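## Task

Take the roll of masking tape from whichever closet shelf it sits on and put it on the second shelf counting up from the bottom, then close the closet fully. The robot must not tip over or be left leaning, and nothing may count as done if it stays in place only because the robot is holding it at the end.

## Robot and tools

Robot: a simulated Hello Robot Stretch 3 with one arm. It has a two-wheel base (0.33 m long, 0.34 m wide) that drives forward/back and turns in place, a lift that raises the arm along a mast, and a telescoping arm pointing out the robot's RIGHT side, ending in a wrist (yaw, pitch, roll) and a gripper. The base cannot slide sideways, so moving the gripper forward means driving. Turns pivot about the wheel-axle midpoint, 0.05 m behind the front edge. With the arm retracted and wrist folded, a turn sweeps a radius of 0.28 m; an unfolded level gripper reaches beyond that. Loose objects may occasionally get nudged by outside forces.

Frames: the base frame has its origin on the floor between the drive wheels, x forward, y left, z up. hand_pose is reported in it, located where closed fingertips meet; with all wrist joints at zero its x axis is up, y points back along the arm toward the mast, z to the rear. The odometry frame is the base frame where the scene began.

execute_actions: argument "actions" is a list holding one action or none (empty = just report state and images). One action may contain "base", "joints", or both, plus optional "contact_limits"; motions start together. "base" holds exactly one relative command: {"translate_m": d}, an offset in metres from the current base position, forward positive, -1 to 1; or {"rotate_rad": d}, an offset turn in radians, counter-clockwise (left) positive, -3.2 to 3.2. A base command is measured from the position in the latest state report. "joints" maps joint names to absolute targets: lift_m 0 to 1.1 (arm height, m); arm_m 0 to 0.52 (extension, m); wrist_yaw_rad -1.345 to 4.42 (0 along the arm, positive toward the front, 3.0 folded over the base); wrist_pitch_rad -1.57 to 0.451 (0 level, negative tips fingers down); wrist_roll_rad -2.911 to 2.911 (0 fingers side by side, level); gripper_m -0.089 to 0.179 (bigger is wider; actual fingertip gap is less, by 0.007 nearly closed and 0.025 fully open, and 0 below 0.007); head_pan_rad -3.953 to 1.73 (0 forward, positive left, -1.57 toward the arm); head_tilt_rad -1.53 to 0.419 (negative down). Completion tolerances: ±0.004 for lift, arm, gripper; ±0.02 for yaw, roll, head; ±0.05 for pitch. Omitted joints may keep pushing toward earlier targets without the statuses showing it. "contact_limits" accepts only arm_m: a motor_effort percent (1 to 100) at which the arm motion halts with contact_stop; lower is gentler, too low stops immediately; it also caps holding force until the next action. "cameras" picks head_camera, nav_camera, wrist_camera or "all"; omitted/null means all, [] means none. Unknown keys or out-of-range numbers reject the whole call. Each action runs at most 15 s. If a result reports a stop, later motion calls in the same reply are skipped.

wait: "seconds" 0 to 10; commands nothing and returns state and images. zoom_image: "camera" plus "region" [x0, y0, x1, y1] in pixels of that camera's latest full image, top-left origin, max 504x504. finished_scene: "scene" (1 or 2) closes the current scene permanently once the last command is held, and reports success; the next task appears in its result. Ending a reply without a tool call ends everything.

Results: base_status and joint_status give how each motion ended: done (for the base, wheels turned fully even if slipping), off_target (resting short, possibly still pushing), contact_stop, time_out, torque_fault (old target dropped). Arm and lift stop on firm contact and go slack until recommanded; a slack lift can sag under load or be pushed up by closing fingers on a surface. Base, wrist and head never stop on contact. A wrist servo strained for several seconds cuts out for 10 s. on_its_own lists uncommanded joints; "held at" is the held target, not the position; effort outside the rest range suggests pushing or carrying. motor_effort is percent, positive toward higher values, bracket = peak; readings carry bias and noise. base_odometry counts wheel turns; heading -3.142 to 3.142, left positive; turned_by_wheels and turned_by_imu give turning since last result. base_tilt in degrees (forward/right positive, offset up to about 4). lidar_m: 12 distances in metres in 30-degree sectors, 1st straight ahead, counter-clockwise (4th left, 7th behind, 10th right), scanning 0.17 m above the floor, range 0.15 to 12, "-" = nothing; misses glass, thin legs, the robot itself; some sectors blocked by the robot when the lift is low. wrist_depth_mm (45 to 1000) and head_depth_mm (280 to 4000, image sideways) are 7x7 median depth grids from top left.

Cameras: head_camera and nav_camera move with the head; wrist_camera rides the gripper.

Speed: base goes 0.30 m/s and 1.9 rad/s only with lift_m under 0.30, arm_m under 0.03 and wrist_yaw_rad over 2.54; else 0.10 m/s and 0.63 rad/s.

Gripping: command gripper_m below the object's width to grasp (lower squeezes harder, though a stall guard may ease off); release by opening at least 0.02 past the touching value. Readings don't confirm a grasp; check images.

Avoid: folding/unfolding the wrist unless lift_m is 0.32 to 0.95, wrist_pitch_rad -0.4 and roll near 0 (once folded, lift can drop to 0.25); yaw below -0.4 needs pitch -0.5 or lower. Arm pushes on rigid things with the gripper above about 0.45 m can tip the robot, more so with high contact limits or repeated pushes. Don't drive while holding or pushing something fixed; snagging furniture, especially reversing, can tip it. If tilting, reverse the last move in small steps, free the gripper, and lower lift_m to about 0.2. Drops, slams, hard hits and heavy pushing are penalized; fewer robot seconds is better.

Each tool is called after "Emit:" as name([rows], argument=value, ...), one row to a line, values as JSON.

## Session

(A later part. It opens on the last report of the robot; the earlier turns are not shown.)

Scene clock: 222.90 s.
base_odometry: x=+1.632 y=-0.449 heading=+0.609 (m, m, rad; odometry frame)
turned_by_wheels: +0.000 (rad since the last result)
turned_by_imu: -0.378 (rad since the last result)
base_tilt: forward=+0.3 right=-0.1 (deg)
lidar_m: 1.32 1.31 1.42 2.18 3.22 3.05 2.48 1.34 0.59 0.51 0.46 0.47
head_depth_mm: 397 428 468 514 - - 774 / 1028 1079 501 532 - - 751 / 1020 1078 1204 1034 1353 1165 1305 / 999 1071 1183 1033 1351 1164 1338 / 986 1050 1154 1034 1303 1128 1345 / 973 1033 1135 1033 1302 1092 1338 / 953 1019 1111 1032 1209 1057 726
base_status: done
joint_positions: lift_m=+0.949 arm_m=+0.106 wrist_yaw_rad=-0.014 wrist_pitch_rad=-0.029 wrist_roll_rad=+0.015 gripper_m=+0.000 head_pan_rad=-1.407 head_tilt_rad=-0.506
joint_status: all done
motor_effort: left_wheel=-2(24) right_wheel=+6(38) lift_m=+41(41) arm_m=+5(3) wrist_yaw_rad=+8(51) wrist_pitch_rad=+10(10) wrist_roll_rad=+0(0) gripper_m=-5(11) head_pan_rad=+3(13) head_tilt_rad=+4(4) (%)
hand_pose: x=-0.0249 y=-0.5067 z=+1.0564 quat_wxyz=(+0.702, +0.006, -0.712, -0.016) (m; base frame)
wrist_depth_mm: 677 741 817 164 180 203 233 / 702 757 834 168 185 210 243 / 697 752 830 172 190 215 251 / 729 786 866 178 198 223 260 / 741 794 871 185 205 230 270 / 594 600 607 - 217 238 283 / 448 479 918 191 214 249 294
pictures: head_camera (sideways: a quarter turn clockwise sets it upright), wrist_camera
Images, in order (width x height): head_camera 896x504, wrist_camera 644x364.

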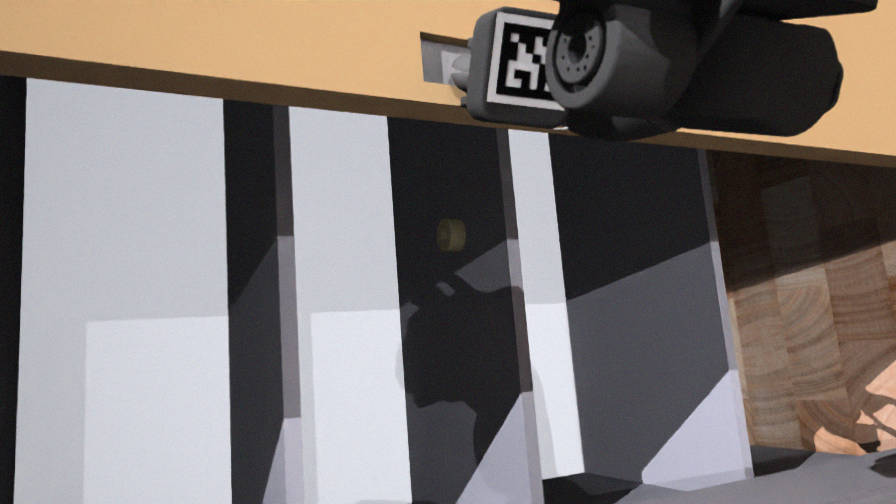

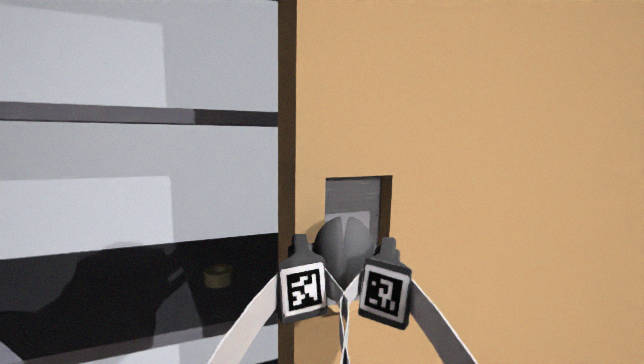

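Emit:
execute_actions([
  {"joints":{"arm_m":0.003}},
], cameras=[])

Emit:
execute_actions([
  {"base":{"rotate_rad":0.5},"joints":{"wrist_yaw_rad":1.3}},
], cameras=[])

Emit:
execute_actions([
  {"base":{"translate_m":-1.0},"joints":{"lift_m":0.45,"head_pan_rad":-1.2,"head_tilt_rad":-0.9}},
], cameras=[])

Emit:
execute_actions([
  {"base":{"translate_m":-0.35}},
], cameras=[])

Emit:
execute_actions([
  {"base":{"rotate_rad":-0.125},"joints":{"wrist_yaw_rad":1.1}},
])

Scene clock: 243.70 s.
base_odometry: x=+1.632 y=-0.449 heading=+0.609 (m, m, rad; odometry frame)
turned_by_wheels: +0.000 (rad since the last result)
turned_by_imu: +0.001 (rad since the last result)
base_tilt: forward=+0.3 right=+0.2 (deg)
lidar_m: 1.32 1.31 1.43 2.18 3.22 3.04 2.47 1.34 0.59 0.51 0.46 0.47
head_depth_mm: 395 424 465 518 557 - - / 1029 1080 765 527 961 - - / 1019 1078 1204 1033 1352 1164 1337 / 1002 1067 1179 1033 1355 1163 1335 / 985 1047 1157 1033 1296 1126 1337 / 969 1029 1134 1034 1296 1089 1337 / 953 1015 1110 1028 1205 1057 725
base_status: not commanded
joint_positions: lift_m=+0.949 arm_m=+0.003 wrist_yaw_rad=-0.002 wrist_pitch_rad=-0.025 wrist_roll_rad=+0.015 gripper_m=+0.000 head_pan_rad=-1.407 head_tilt_rad=-0.506
joint_status: all done
motor_effort: left_wheel=+1(3) right_wheel=-1(7) lift_m=+41(41) arm_m=-2(5) wrist_yaw_rad=+0(8) wrist_pitch_rad=+9(10) wrist_roll_rad=+0(0) gripper_m=-3(4) head_pan_rad=+2(3) head_tilt_rad=+3(3) (%)
hand_pose: x=-0.0219 y=-0.4038 z=+1.0574 quat_wxyz=(+0.702, +0.009, -0.712, -0.010) (m; base frame)
wrist_depth_mm: 754 828 891 268 282 318 358 / 777 828 918 271 290 325 375 / 779 839 958 276 297 336 389 / 820 889 953 296 305 350 396 / 809 867 904 303 321 358 415 / 597 602 647 - 334 369 433 / 767 917 988 305 328 387 449
pictures: none
No camera images: the call's "cameras" was empty. Leave "cameras" out to get every camera's image.

Scene clock: 245.43 s.
base_odometry: x=+1.632 y=-0.449 heading=+1.109 (m, m, rad; odometry frame)
turned_by_wheels: +0.500 (rad since the last result)
turned_by_imu: +0.498 (rad since the last result)
base_tilt: forward=+0.1 right=+0.1 (deg)
lidar_m: 1.31 1.41 2.12 3.21 3.10 2.48 1.41 0.60 0.51 0.46 0.47 1.33
head_depth_mm: 951 1011 1097 1038 1256 1094 - / 978 1039 1141 1036 1298 1095 1378 / 836 918 989 977 1251 1127 1345 / 367 397 433 476 528 598 743 / 376 407 446 493 549 599 - / 396 431 472 521 583 650 - / 410 447 492 555 1689 1621 1391
base_status: done
joint_positions: lift_m=+0.949 arm_m=+0.003 wrist_yaw_rad=+1.298 wrist_pitch_rad=-0.025 wrist_roll_rad=+0.015 gripper_m=+0.000 head_pan_rad=-1.407 head_tilt_rad=-0.506
joint_status: all done
motor_effort: left_wheel=-4(9) right_wheel=+3(8) lift_m=+41(41) arm_m=-2(2) wrist_yaw_rad=+1(1) wrist_pitch_rad=+9(9) wrist_roll_rad=+0(0) gripper_m=-1(2) head_pan_rad=+3(3) head_tilt_rad=+4(4) (%)
hand_pose: x=+0.2247 y=-0.2172 z=+1.0574 quat_wxyz=(+0.565, +0.438, -0.562, +0.417) (m; base frame)
wrist_depth_mm: - - - - - - - / - - - - - - - / - - - - - - - / - - - - - - - / - - - - - - 307 / - - - - - - 308 / - - - - - - 305
pictures: none
No camera images: the call's "cameras" was empty. Leave "cameras" out to get every camera's image.

Scene clock: 256.50 s.
base_odometry: x=+1.186 y=-1.344 heading=+1.109 (m, m, rad; odometry frame)
turned_by_wheels: +0.000 (rad since the last result)
turned_by_imu: -0.002 (rad since the last result)
base_tilt: forward=+0.3 right=+0.2 (deg)
lidar_m: 2.31 2.49 3.70 3.39 1.86 1.47 1.45 0.51 0.36 0.35 0.38 0.57
head_depth_mm: 290 322 369 433 524 665 963 / 300 340 393 467 575 750 969 / 315 361 421 508 638 858 1127 / 333 384 453 557 717 1001 1108 / 353 411 492 614 815 1157 1129 / 376 441 537 686 950 1251 1131 / 402 477 591 777 1131 1272 1130
base_status: done
joint_positions: lift_m=+0.451 arm_m=+0.003 wrist_yaw_rad=+1.298 wrist_pitch_rad=-0.024 wrist_roll_rad=+0.015 gripper_m=+0.000 head_pan_rad=-1.207 head_tilt_rad=-0.889
joint_status: all done
motor_effort: left_wheel=-3(11) right_wheel=+3(2) lift_m=+14(37) arm_m=-2(2) wrist_yaw_rad=+1(1) wrist_pitch_rad=+8(9) wrist_roll_rad=+0(0) gripper_m=-4(2) head_pan_rad=+3(14) head_tilt_rad=-8(40) (%)
hand_pose: x=+0.2247 y=-0.2172 z=+0.5591 quat_wxyz=(+0.565, +0.437, -0.562, +0.417) (m; base frame)
wrist_depth_mm: - - - - 470 285 206 / - - - - 474 283 204 / - - - - 471 286 204 / - - - - 468 287 203 / - - - - 472 282 203 / - - - - 397 288 204 / - - - 970 520 287 205
pictures: none
No camera images: the call's "cameras" was empty. Leave "cameras" out to get every camera's image.

Scene clock: 261.07 s.
base_odometry: x=+1.030 y=-1.657 heading=+1.108 (m, m, rad; odometry frame)
turned_by_wheels: +0.000 (rad since the last result)
turned_by_imu: -0.001 (rad since the last result)
base_tilt: forward=+0.3 right=+0.2 (deg)
lidar_m: 2.65 2.87 3.30 3.07 1.42 1.12 1.10 0.43 0.37 0.36 0.39 0.51
head_depth_mm: 294 328 376 442 535 678 914 / 306 347 402 478 587 763 988 / 322 368 430 519 651 879 1122 / 340 392 463 560 714 967 1113 / 327 374 437 541 716 1018 1128 / 330 388 472 602 831 1224 1133 / 352 419 519 681 992 1276 1133
base_status: done
joint_positions: lift_m=+0.451 arm_m=+0.003 wrist_yaw_rad=+1.298 wrist_pitch_rad=-0.024 wrist_roll_rad=+0.015 gripper_m=+0.000 head_pan_rad=-1.207 head_tilt_rad=-0.889
joint_status: not commanded
motor_effort: left_wheel=-3(11) right_wheel=+3(4) lift_m=+13(13) arm_m=-2(2) wrist_yaw_rad=+1(1) wrist_pitch_rad=+8(8) wrist_roll_rad=+0(0) gripper_m=-3(2) head_pan_rad=+3(3) head_tilt_rad=-7(7) (%)
hand_pose: x=+0.2247 y=-0.2172 z=+0.5591 quat_wxyz=(+0.565, +0.437, -0.562, +0.417) (m; base frame)
wrist_depth_mm: - - - - 374 228 163 / - - - - 374 228 163 / - - - - 376 229 164 / - - - - 381 229 167 / - - - - 378 228 170 / - - - - 316 229 174 / - - - 957 418 227 178
pictures: none
No camera images: the call's "cameras" was empty. Leave "cameras" out to get every camera's image.

Scene clock: 262.07 s.
base_odometry: x=+1.030 y=-1.657 heading=+0.984 (m, m, rad; odometry frame)
turned_by_wheels: -0.125 (rad since the last result)
turned_by_imu: -0.124 (rad since the last result)
base_tilt: forward=+0.4 right=+0.1 (deg)
lidar_m: 1.14 2.74 3.71 3.30 1.60 1.15 1.10 0.43 0.38 0.36 0.37 0.44
head_depth_mm: 290 320 370 438 537 695 975 / 296 334 388 464 578 762 1023 / 305 349 409 495 626 850 1106 / 317 365 431 527 679 945 1094 / 330 384 457 550 688 980 1131 / 332 372 428 523 705 1074 1132 / 310 364 444 567 789 1212 1131
base_status: done
joint_positions: lift_m=+0.451 arm_m=+0.003 wrist_yaw_rad=+1.102 wrist_pitch_rad=-0.024 wrist_roll_rad=+0.015 gripper_m=+0.000 head_pan_rad=-1.207 head_tilt_rad=-0.889
joint_status: all done
motor_effort: left_wheel=+4(9) right_wheel=-4(7) lift_m=+13(13) arm_m=-2(2) wrist_yaw_rad=-2(3) wrist_pitch_rad=+8(8) wrist_roll_rad=+0(0) gripper_m=-2(3) head_pan_rad=+3(2) head_tilt_rad=-7(7) (%)
hand_pose: x=+0.2066 y=-0.2637 z=+0.5591 quat_wxyz=(+0.603, +0.380, -0.602, +0.360) (m; base frame)
wrist_depth_mm: - - 572 270 207 182 145 / - - 593 276 212 182 145 / - - 611 280 215 183 146 / - - 648 286 219 185 147 / - - 672 312 224 186 148 / - - 870 - 232 188 149 / - - 870 301 234 189 149
pictures: head_camera (sideways: a quarter turn clockwise sets it upright), nav_camera (sideways: a quarter turn counterclockwise sets it upright), wrist_camera
Images, in order (width x height): head_camera 896x504, nav_camera 672x504, wrist_camera 644x364.

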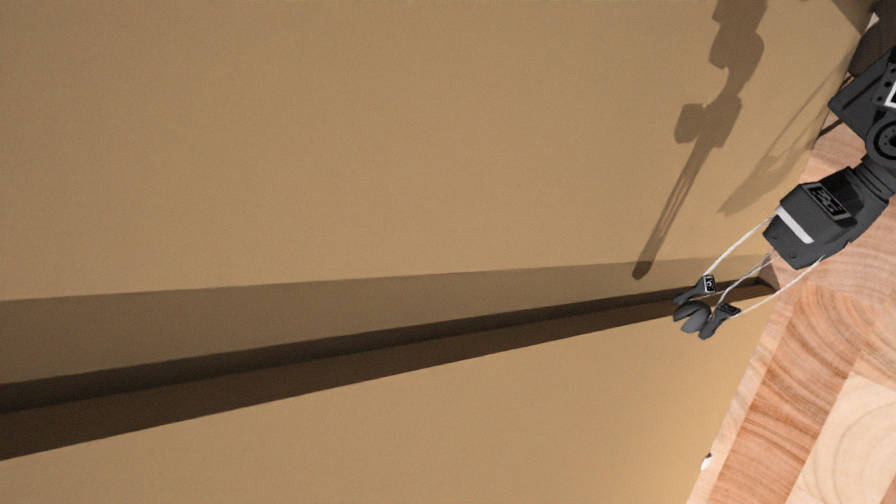

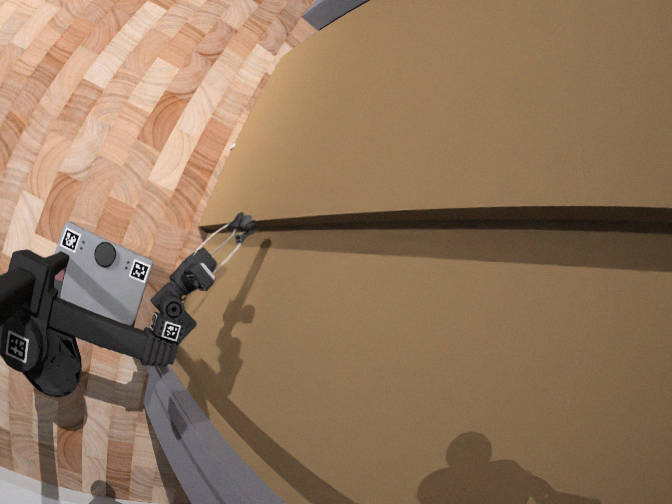

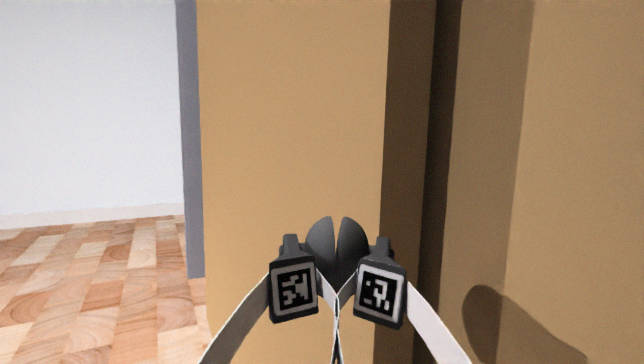

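Emit:
execute_actions([
  {"base":{"translate_m":-0.02}},
], cameras=[])

Emit:
execute_actions([
  {"joints":{"arm_m":0.052,"head_tilt_rad":-1.1},"contact_limits":{"arm_m":10}},
], cameras=["head_camera","wrist_camera"])

Emit:
execute_actions([
  {"base":{"translate_m":0.2},"joints":{"arm_m":0.052}},
])

Scene clock: 269.80 s.
base_odometry: x=+1.019 y=-1.674 heading=+0.984 (m, m, rad; odometry frame)
turned_by_wheels: +0.000 (rad since the last result)
turned_by_imu: +0.001 (rad since the last result)
base_tilt: forward=+0.4 right=+0.3 (deg)
lidar_m: 1.16 2.76 3.75 3.30 1.56 1.13 1.08 0.41 0.38 0.36 0.37 0.44
head_depth_mm: 290 320 370 439 538 696 977 / 295 334 389 465 578 763 1027 / 305 349 409 495 625 849 1107 / 317 366 432 529 680 947 1092 / 331 384 458 568 714 995 1127 / 346 393 449 535 707 1083 1130 / 326 367 445 569 790 1213 1133
base_status: done
joint_positions: lift_m=+0.451 arm_m=+0.003 wrist_yaw_rad=+1.102 wrist_pitch_rad=-0.024 wrist_roll_rad=+0.015 gripper_m=+0.000 head_pan_rad=-1.207 head_tilt_rad=-0.889
joint_status: not commanded
motor_effort: left_wheel=+4(6) right_wheel=-3(9) lift_m=+13(13) arm_m=-2(2) wrist_yaw_rad=-2(1) wrist_pitch_rad=+8(8) wrist_roll_rad=+0(0) gripper_m=-2(3) head_pan_rad=+2(3) head_tilt_rad=-7(7) (%)
hand_pose: x=+0.2066 y=-0.2637 z=+0.5591 quat_wxyz=(+0.603, +0.380, -0.602, +0.360) (m; base frame)
wrist_depth_mm: - - 586 273 221 181 145 / - - 602 281 224 183 145 / - - 615 283 229 184 146 / - - 653 288 236 186 147 / - - 661 315 241 187 148 / - - 873 - 235 187 149 / - - 874 305 257 190 150
pictures: none
No camera images: the call's "cameras" was empty. Leave "cameras" out to get every camera's image.

Scene clock: 271.27 s.
base_odometry: x=+1.019 y=-1.674 heading=+0.984 (m, m, rad; odometry frame)
turned_by_wheels: +0.000 (rad since the last result)
turned_by_imu: +0.000 (rad since the last result)
base_tilt: forward=+0.2 right=+0.1 (deg)
lidar_m: 1.16 2.76 3.72 3.32 1.56 1.13 1.08 0.41 0.38 0.36 0.37 0.44
head_depth_mm: 311 364 441 560 765 1024 1077 / 323 382 466 602 835 1161 - / 337 401 496 653 884 1180 - / 352 422 529 707 1113 1199 1112 / 368 445 564 741 1116 1202 1101 / 379 439 535 747 1275 1203 1105 / 353 433 571 839 1294 1207 1108
base_status: not commanded
joint_positions: lift_m=+0.451 arm_m=+0.052 wrist_yaw_rad=+1.102 wrist_pitch_rad=-0.024 wrist_roll_rad=+0.015 gripper_m=+0.000 head_pan_rad=-1.207 head_tilt_rad=-1.086
joint_status: all done
motor_effort: left_wheel=+4(4) right_wheel=-4(4) lift_m=+14(13) arm_m=+3(1) wrist_yaw_rad=-1(3) wrist_pitch_rad=+8(8) wrist_roll_rad=+0(0) gripper_m=-3(3) head_pan_rad=+3(3) head_tilt_rad=-9(30) (%)
contact_limits: arm_m 10 (drawing in: default 16, maximum 26; extending or still: default 22, maximum 35)
hand_pose: x=+0.2066 y=-0.3122 z=+0.5591 quat_wxyz=(+0.603, +0.380, -0.602, +0.360) (m; base frame)
wrist_depth_mm: - - 365 204 176 131 104 / - - 375 207 177 132 104 / - - 390 214 179 132 105 / - - 412 218 181 133 106 / - - 424 223 182 135 107 / - - 543 - 169 136 107 / 986 - 566 235 198 137 108
pictures: head_camera (sideways: a quarter turn clockwise sets it upright), wrist_camera
Images, in order (width x height): head_camera 896x504, wrist_camera 644x364.

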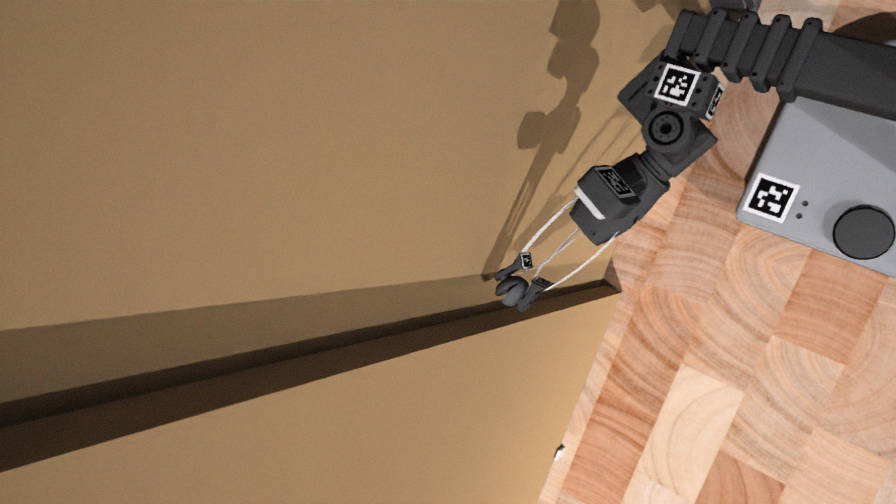

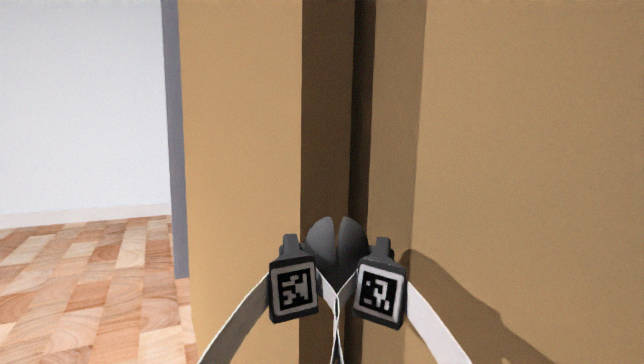

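Scene clock: 274.23 s.
base_odometry: x=+1.129 y=-1.507 heading=+0.984 (m, m, rad; odometry frame)
turned_by_wheels: +0.000 (rad since the last result)
turned_by_imu: -0.011 (rad since the last result)
base_tilt: forward=+0.2 right=+0.2 (deg)
lidar_m: 1.11 2.55 3.41 3.30 1.87 1.34 1.28 0.52 0.37 0.36 0.37 0.43
head_depth_mm: 306 358 435 553 759 1021 1077 / 318 375 459 592 825 1162 - / 331 393 488 641 860 1179 - / 345 414 520 693 1084 1199 1112 / 360 433 531 695 1083 1203 1101 / 349 405 513 728 1247 1205 1100 / 340 421 554 813 1296 1209 1108
base_status: done
joint_positions: lift_m=+0.451 arm_m=+0.052 wrist_yaw_rad=+1.103 wrist_pitch_rad=-0.026 wrist_roll_rad=+0.015 gripper_m=+0.000 head_pan_rad=-1.206 head_tilt_rad=-1.088
joint_status: all done
motor_effort: left_wheel=+2(10) right_wheel=-2(33) lift_m=+13(13) arm_m=+2(3) wrist_yaw_rad=-2(8) wrist_pitch_rad=+9(10) wrist_roll_rad=+0(0) gripper_m=-2(3) head_pan_rad=+3(3) head_tilt_rad=-8(9) (%)
hand_pose: x=+0.2067 y=-0.3120 z=+0.5588 quat_wxyz=(+0.603, +0.381, -0.602, +0.360) (m; base frame)
wrist_depth_mm: - - 323 175 166 123 99 / - - 331 180 168 124 99 / - - 345 183 169 126 100 / - - 359 189 171 127 101 / - - 376 196 172 128 101 / - - 478 - 159 129 102 / 987 - 502 206 187 130 103
pictures: head_camera (sideways: a quarter turn clockwise sets it upright), nav_camera (sideways: a quarter turn counterclockwise sets it upright), wrist_camera
Images, in order (width x height): head_camera 896x504, nav_camera 672x504, wrist_camera 644x364.

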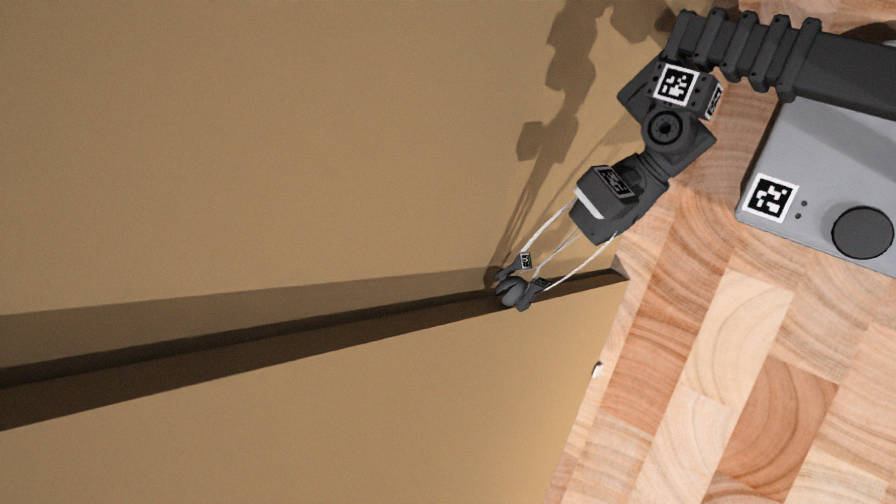

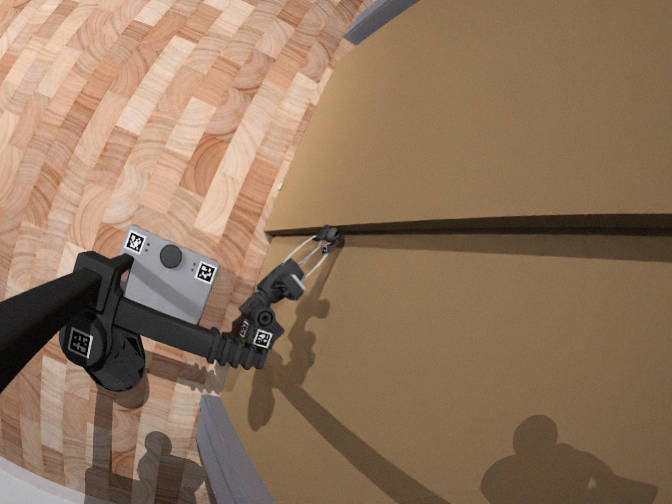

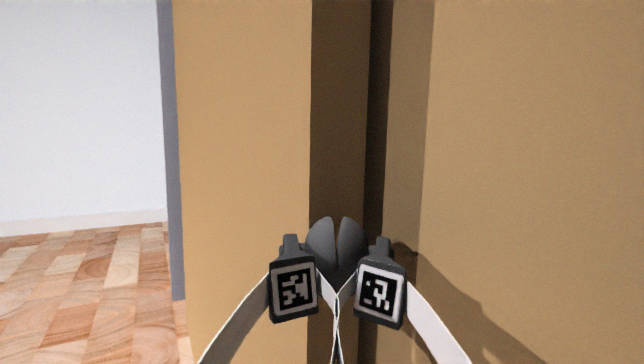

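Emit:
execute_actions([
  {"base":{"translate_m":0.17},"joints":{"arm_m":0.044}},
], cameras=["head_camera","wrist_camera"])

Scene clock: 279.73 s.
base_odometry: x=+1.224 y=-1.366 heading=+0.984 (m, m, rad; odometry frame)
turned_by_wheels: +0.000 (rad since the last result)
turned_by_imu: +0.001 (rad since the last result)
base_tilt: forward=+0.3 right=+0.1 (deg)
lidar_m: 1.09 2.38 3.18 3.71 2.12 1.52 1.45 0.52 0.37 0.35 0.36 0.43
head_depth_mm: 302 353 428 544 748 1016 1078 / 313 369 453 584 820 1155 - / 326 387 481 631 868 1183 - / 339 408 511 686 1052 1198 1112 / 355 425 520 678 1070 1202 1104 / 340 396 505 718 1235 1204 1107 / 335 415 546 803 1291 1210 1103
base_status: done
joint_positions: lift_m=+0.451 arm_m=+0.044 wrist_yaw_rad=+1.091 wrist_pitch_rad=-0.026 wrist_roll_rad=+0.015 gripper_m=+0.000 head_pan_rad=-1.206 head_tilt_rad=-1.088
joint_status: all done
motor_effort: left_wheel=-1(8) right_wheel=+6(31) lift_m=+14(13) arm_m=+1(2) wrist_yaw_rad=+5(8) wrist_pitch_rad=+9(9) wrist_roll_rad=+0(0) gripper_m=-3(4) head_pan_rad=+3(3) head_tilt_rad=-8(8) (%)
hand_pose: x=+0.2053 y=-0.3068 z=+0.5587 quat_wxyz=(+0.605, +0.378, -0.604, +0.356) (m; base frame)
wrist_depth_mm: - - 317 171 166 124 100 / - - 329 176 169 125 100 / - - 336 179 170 126 101 / - - 353 184 172 128 102 / - - 365 191 173 129 102 / - - 421 - 160 130 103 / 991 - 479 199 189 131 104
pictures: head_camera (sideways: a quarter turn clockwise sets it upright), wrist_camera
Images, in order (width x height): head_camera 896x504, wrist_camera 644x364.

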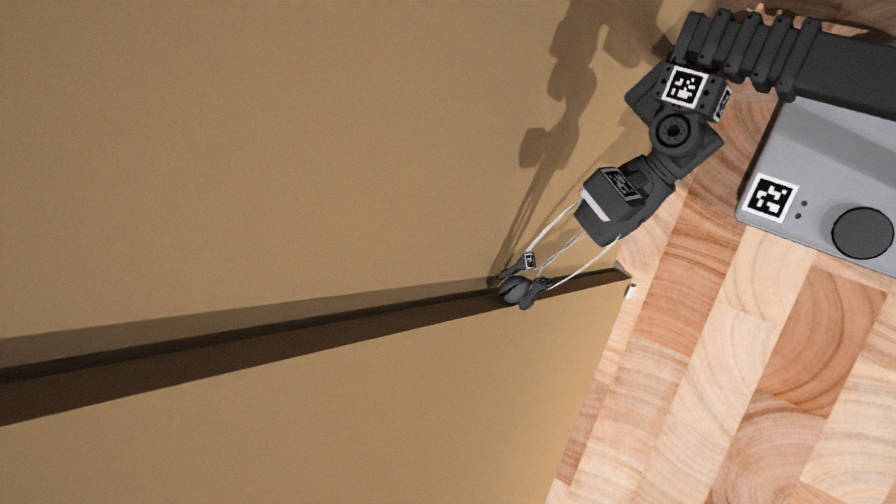

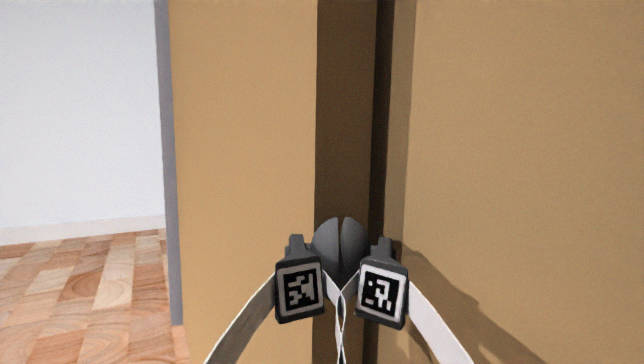

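Emit:
execute_actions([
  {"base":{"translate_m":0.025}},
], cameras=["head_camera"])

Emit:
zoom_image(camera="head_camera", region=[570, 240, 690, 330])

Scene clock: 284.07 s.
base_odometry: x=+1.237 y=-1.345 heading=+0.983 (m, m, rad; odometry frame)
turned_by_wheels: -0.001 (rad since the last result)
turned_by_imu: -0.025 (rad since the last result)
base_tilt: forward=+0.1 right=+0.1 (deg)
lidar_m: 1.00 2.34 3.10 3.73 2.22 1.55 1.47 0.53 0.37 0.35 0.36 0.42
head_depth_mm: 301 353 428 546 756 1032 1079 / 311 368 451 585 813 1165 - / 323 385 477 628 854 1181 - / 335 403 505 672 1016 1199 1114 / 350 423 515 671 1044 1204 1101 / 337 391 494 697 1179 1205 1105 / 328 405 530 771 1277 1211 1110
base_status: done
joint_positions: lift_m=+0.451 arm_m=+0.044 wrist_yaw_rad=+1.106 wrist_pitch_rad=-0.029 wrist_roll_rad=+0.015 gripper_m=+0.000 head_pan_rad=-1.206 head_tilt_rad=-1.088
joint_status: not commanded
on_its_own: right_wheel is at rest, and its effort (+23) is outside its rest range (-18 to +18)
motor_effort: left_wheel=-1(7) right_wheel=+23(37) lift_m=+13(13) arm_m=+3(3) wrist_yaw_rad=-3(4) wrist_pitch_rad=+10(10) wrist_roll_rad=+0(0) gripper_m=-1(3) head_pan_rad=+2(2) head_tilt_rad=-8(9) (%)
hand_pose: x=+0.2069 y=-0.3033 z=+0.5580 quat_wxyz=(+0.603, +0.383, -0.601, +0.360) (m; base frame)
wrist_depth_mm: - - 304 168 163 124 99 / - - 316 172 166 125 100 / - - 326 176 168 126 101 / - - 339 180 170 126 101 / - - 356 188 171 128 102 / - - 402 - 159 129 103 / 992 987 455 197 185 131 104
pictures: head_camera (sideways: a quarter turn clockwise sets it upright)
Images, in order (width x height): head_camera 896x504.

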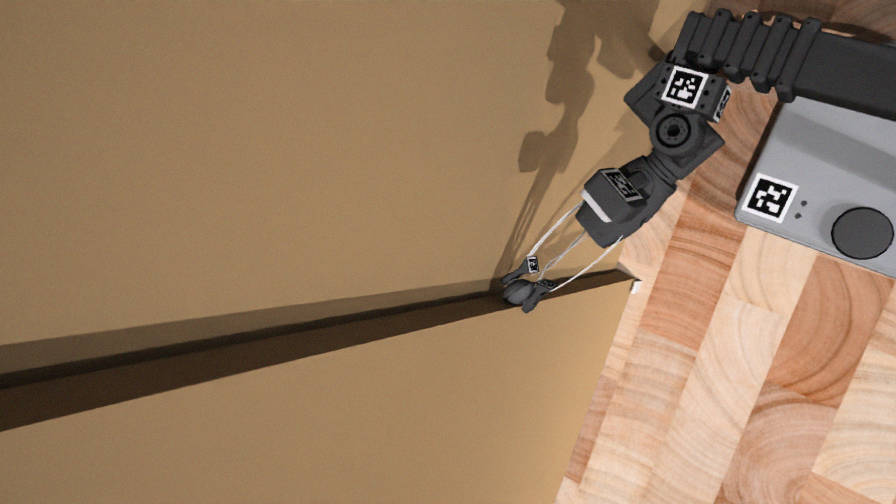

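Region (570, 240, 690, 330) of head_camera's 896x504 image, scaled by 4.200, with more detail than that image has; it fills the top 378 rows of this view, and the rest is white.

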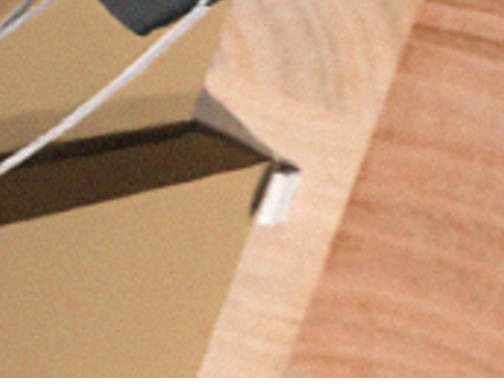

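Hit the stop. Back off and check the rear door's right side.

Emit:
execute_actions([
  {"base":{"translate_m":-0.04},"joints":{"arm_m":0.003,"head_pan_rad":-2.5,"head_tilt_rad":-0.4}},
], cameras=["head_camera","nav_camera"])

Scene clock: 293.07 s.
base_odometry: x=+1.215 y=-1.378 heading=+0.983 (m, m, rad; odometry frame)
turned_by_wheels: +0.000 (rad since the last result)
turned_by_imu: +0.001 (rad since the last result)
base_tilt: forward=+0.2 right=+0.2 (deg)
lidar_m: 1.00 2.39 3.14 3.27 2.15 1.51 1.43 0.53 0.37 0.35 0.36 0.42
head_depth_mm: 634 709 803 1439 1553 1644 1450 / 582 615 655 706 769 917 1068 / 554 597 646 709 765 830 913 / 483 515 552 596 645 705 774 / 428 453 481 513 549 592 643 / 385 404 426 452 479 512 549 / 349 365 382 403 425 451 479
base_status: done
joint_positions: lift_m=+0.451 arm_m=+0.003 wrist_yaw_rad=+1.098 wrist_pitch_rad=-0.026 wrist_roll_rad=+0.015 gripper_m=+0.000 head_pan_rad=-2.493 head_tilt_rad=-0.409
joint_status: all done
motor_effort: left_wheel=+3(6) right_wheel=-2(19) lift_m=+14(13) arm_m=-2(1) wrist_yaw_rad=+1(4) wrist_pitch_rad=+9(10) wrist_roll_rad=+0(0) gripper_m=-3(2) head_pan_rad=-2(29) head_tilt_rad=+5(52) (%)
hand_pose: x=+0.2061 y=-0.2647 z=+0.5587 quat_wxyz=(+0.604, +0.380, -0.603, +0.358) (m; base frame)
wrist_depth_mm: - - 451 232 218 165 132 / - - 458 238 222 166 133 / - - 481 240 223 168 135 / - - 493 245 225 169 135 / - - 510 267 229 171 137 / - - 637 - 213 173 138 / 993 - 644 262 247 173 139
pictures: head_camera (sideways: a quarter turn clockwise sets it upright), nav_camera (sideways: a quarter turn counterclockwise sets it upright)
Images, in order (width x height): head_camera 896x504, nav_camera 672x504.

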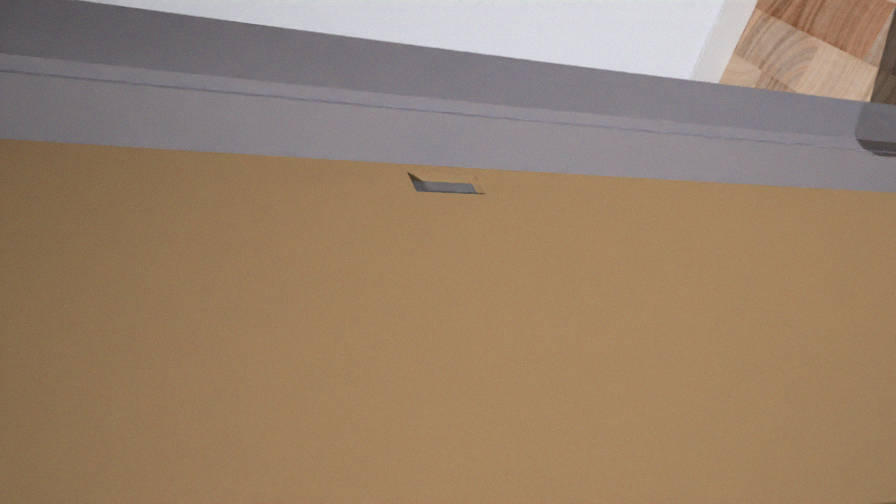

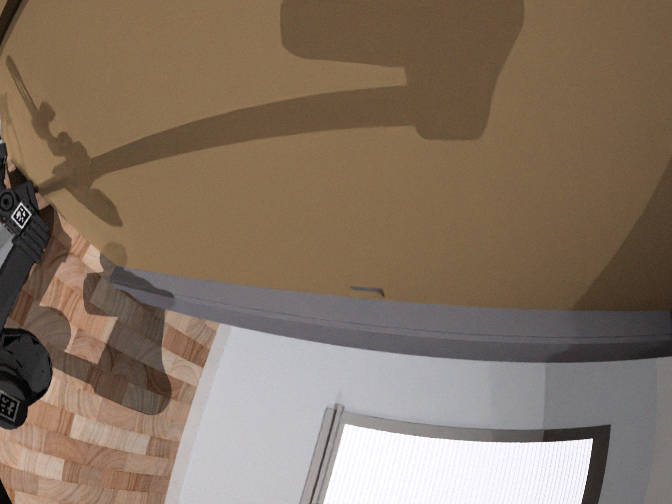

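Looks shut.

Emit:
finished_scene(scene=1)

The scene is finished: the task was done.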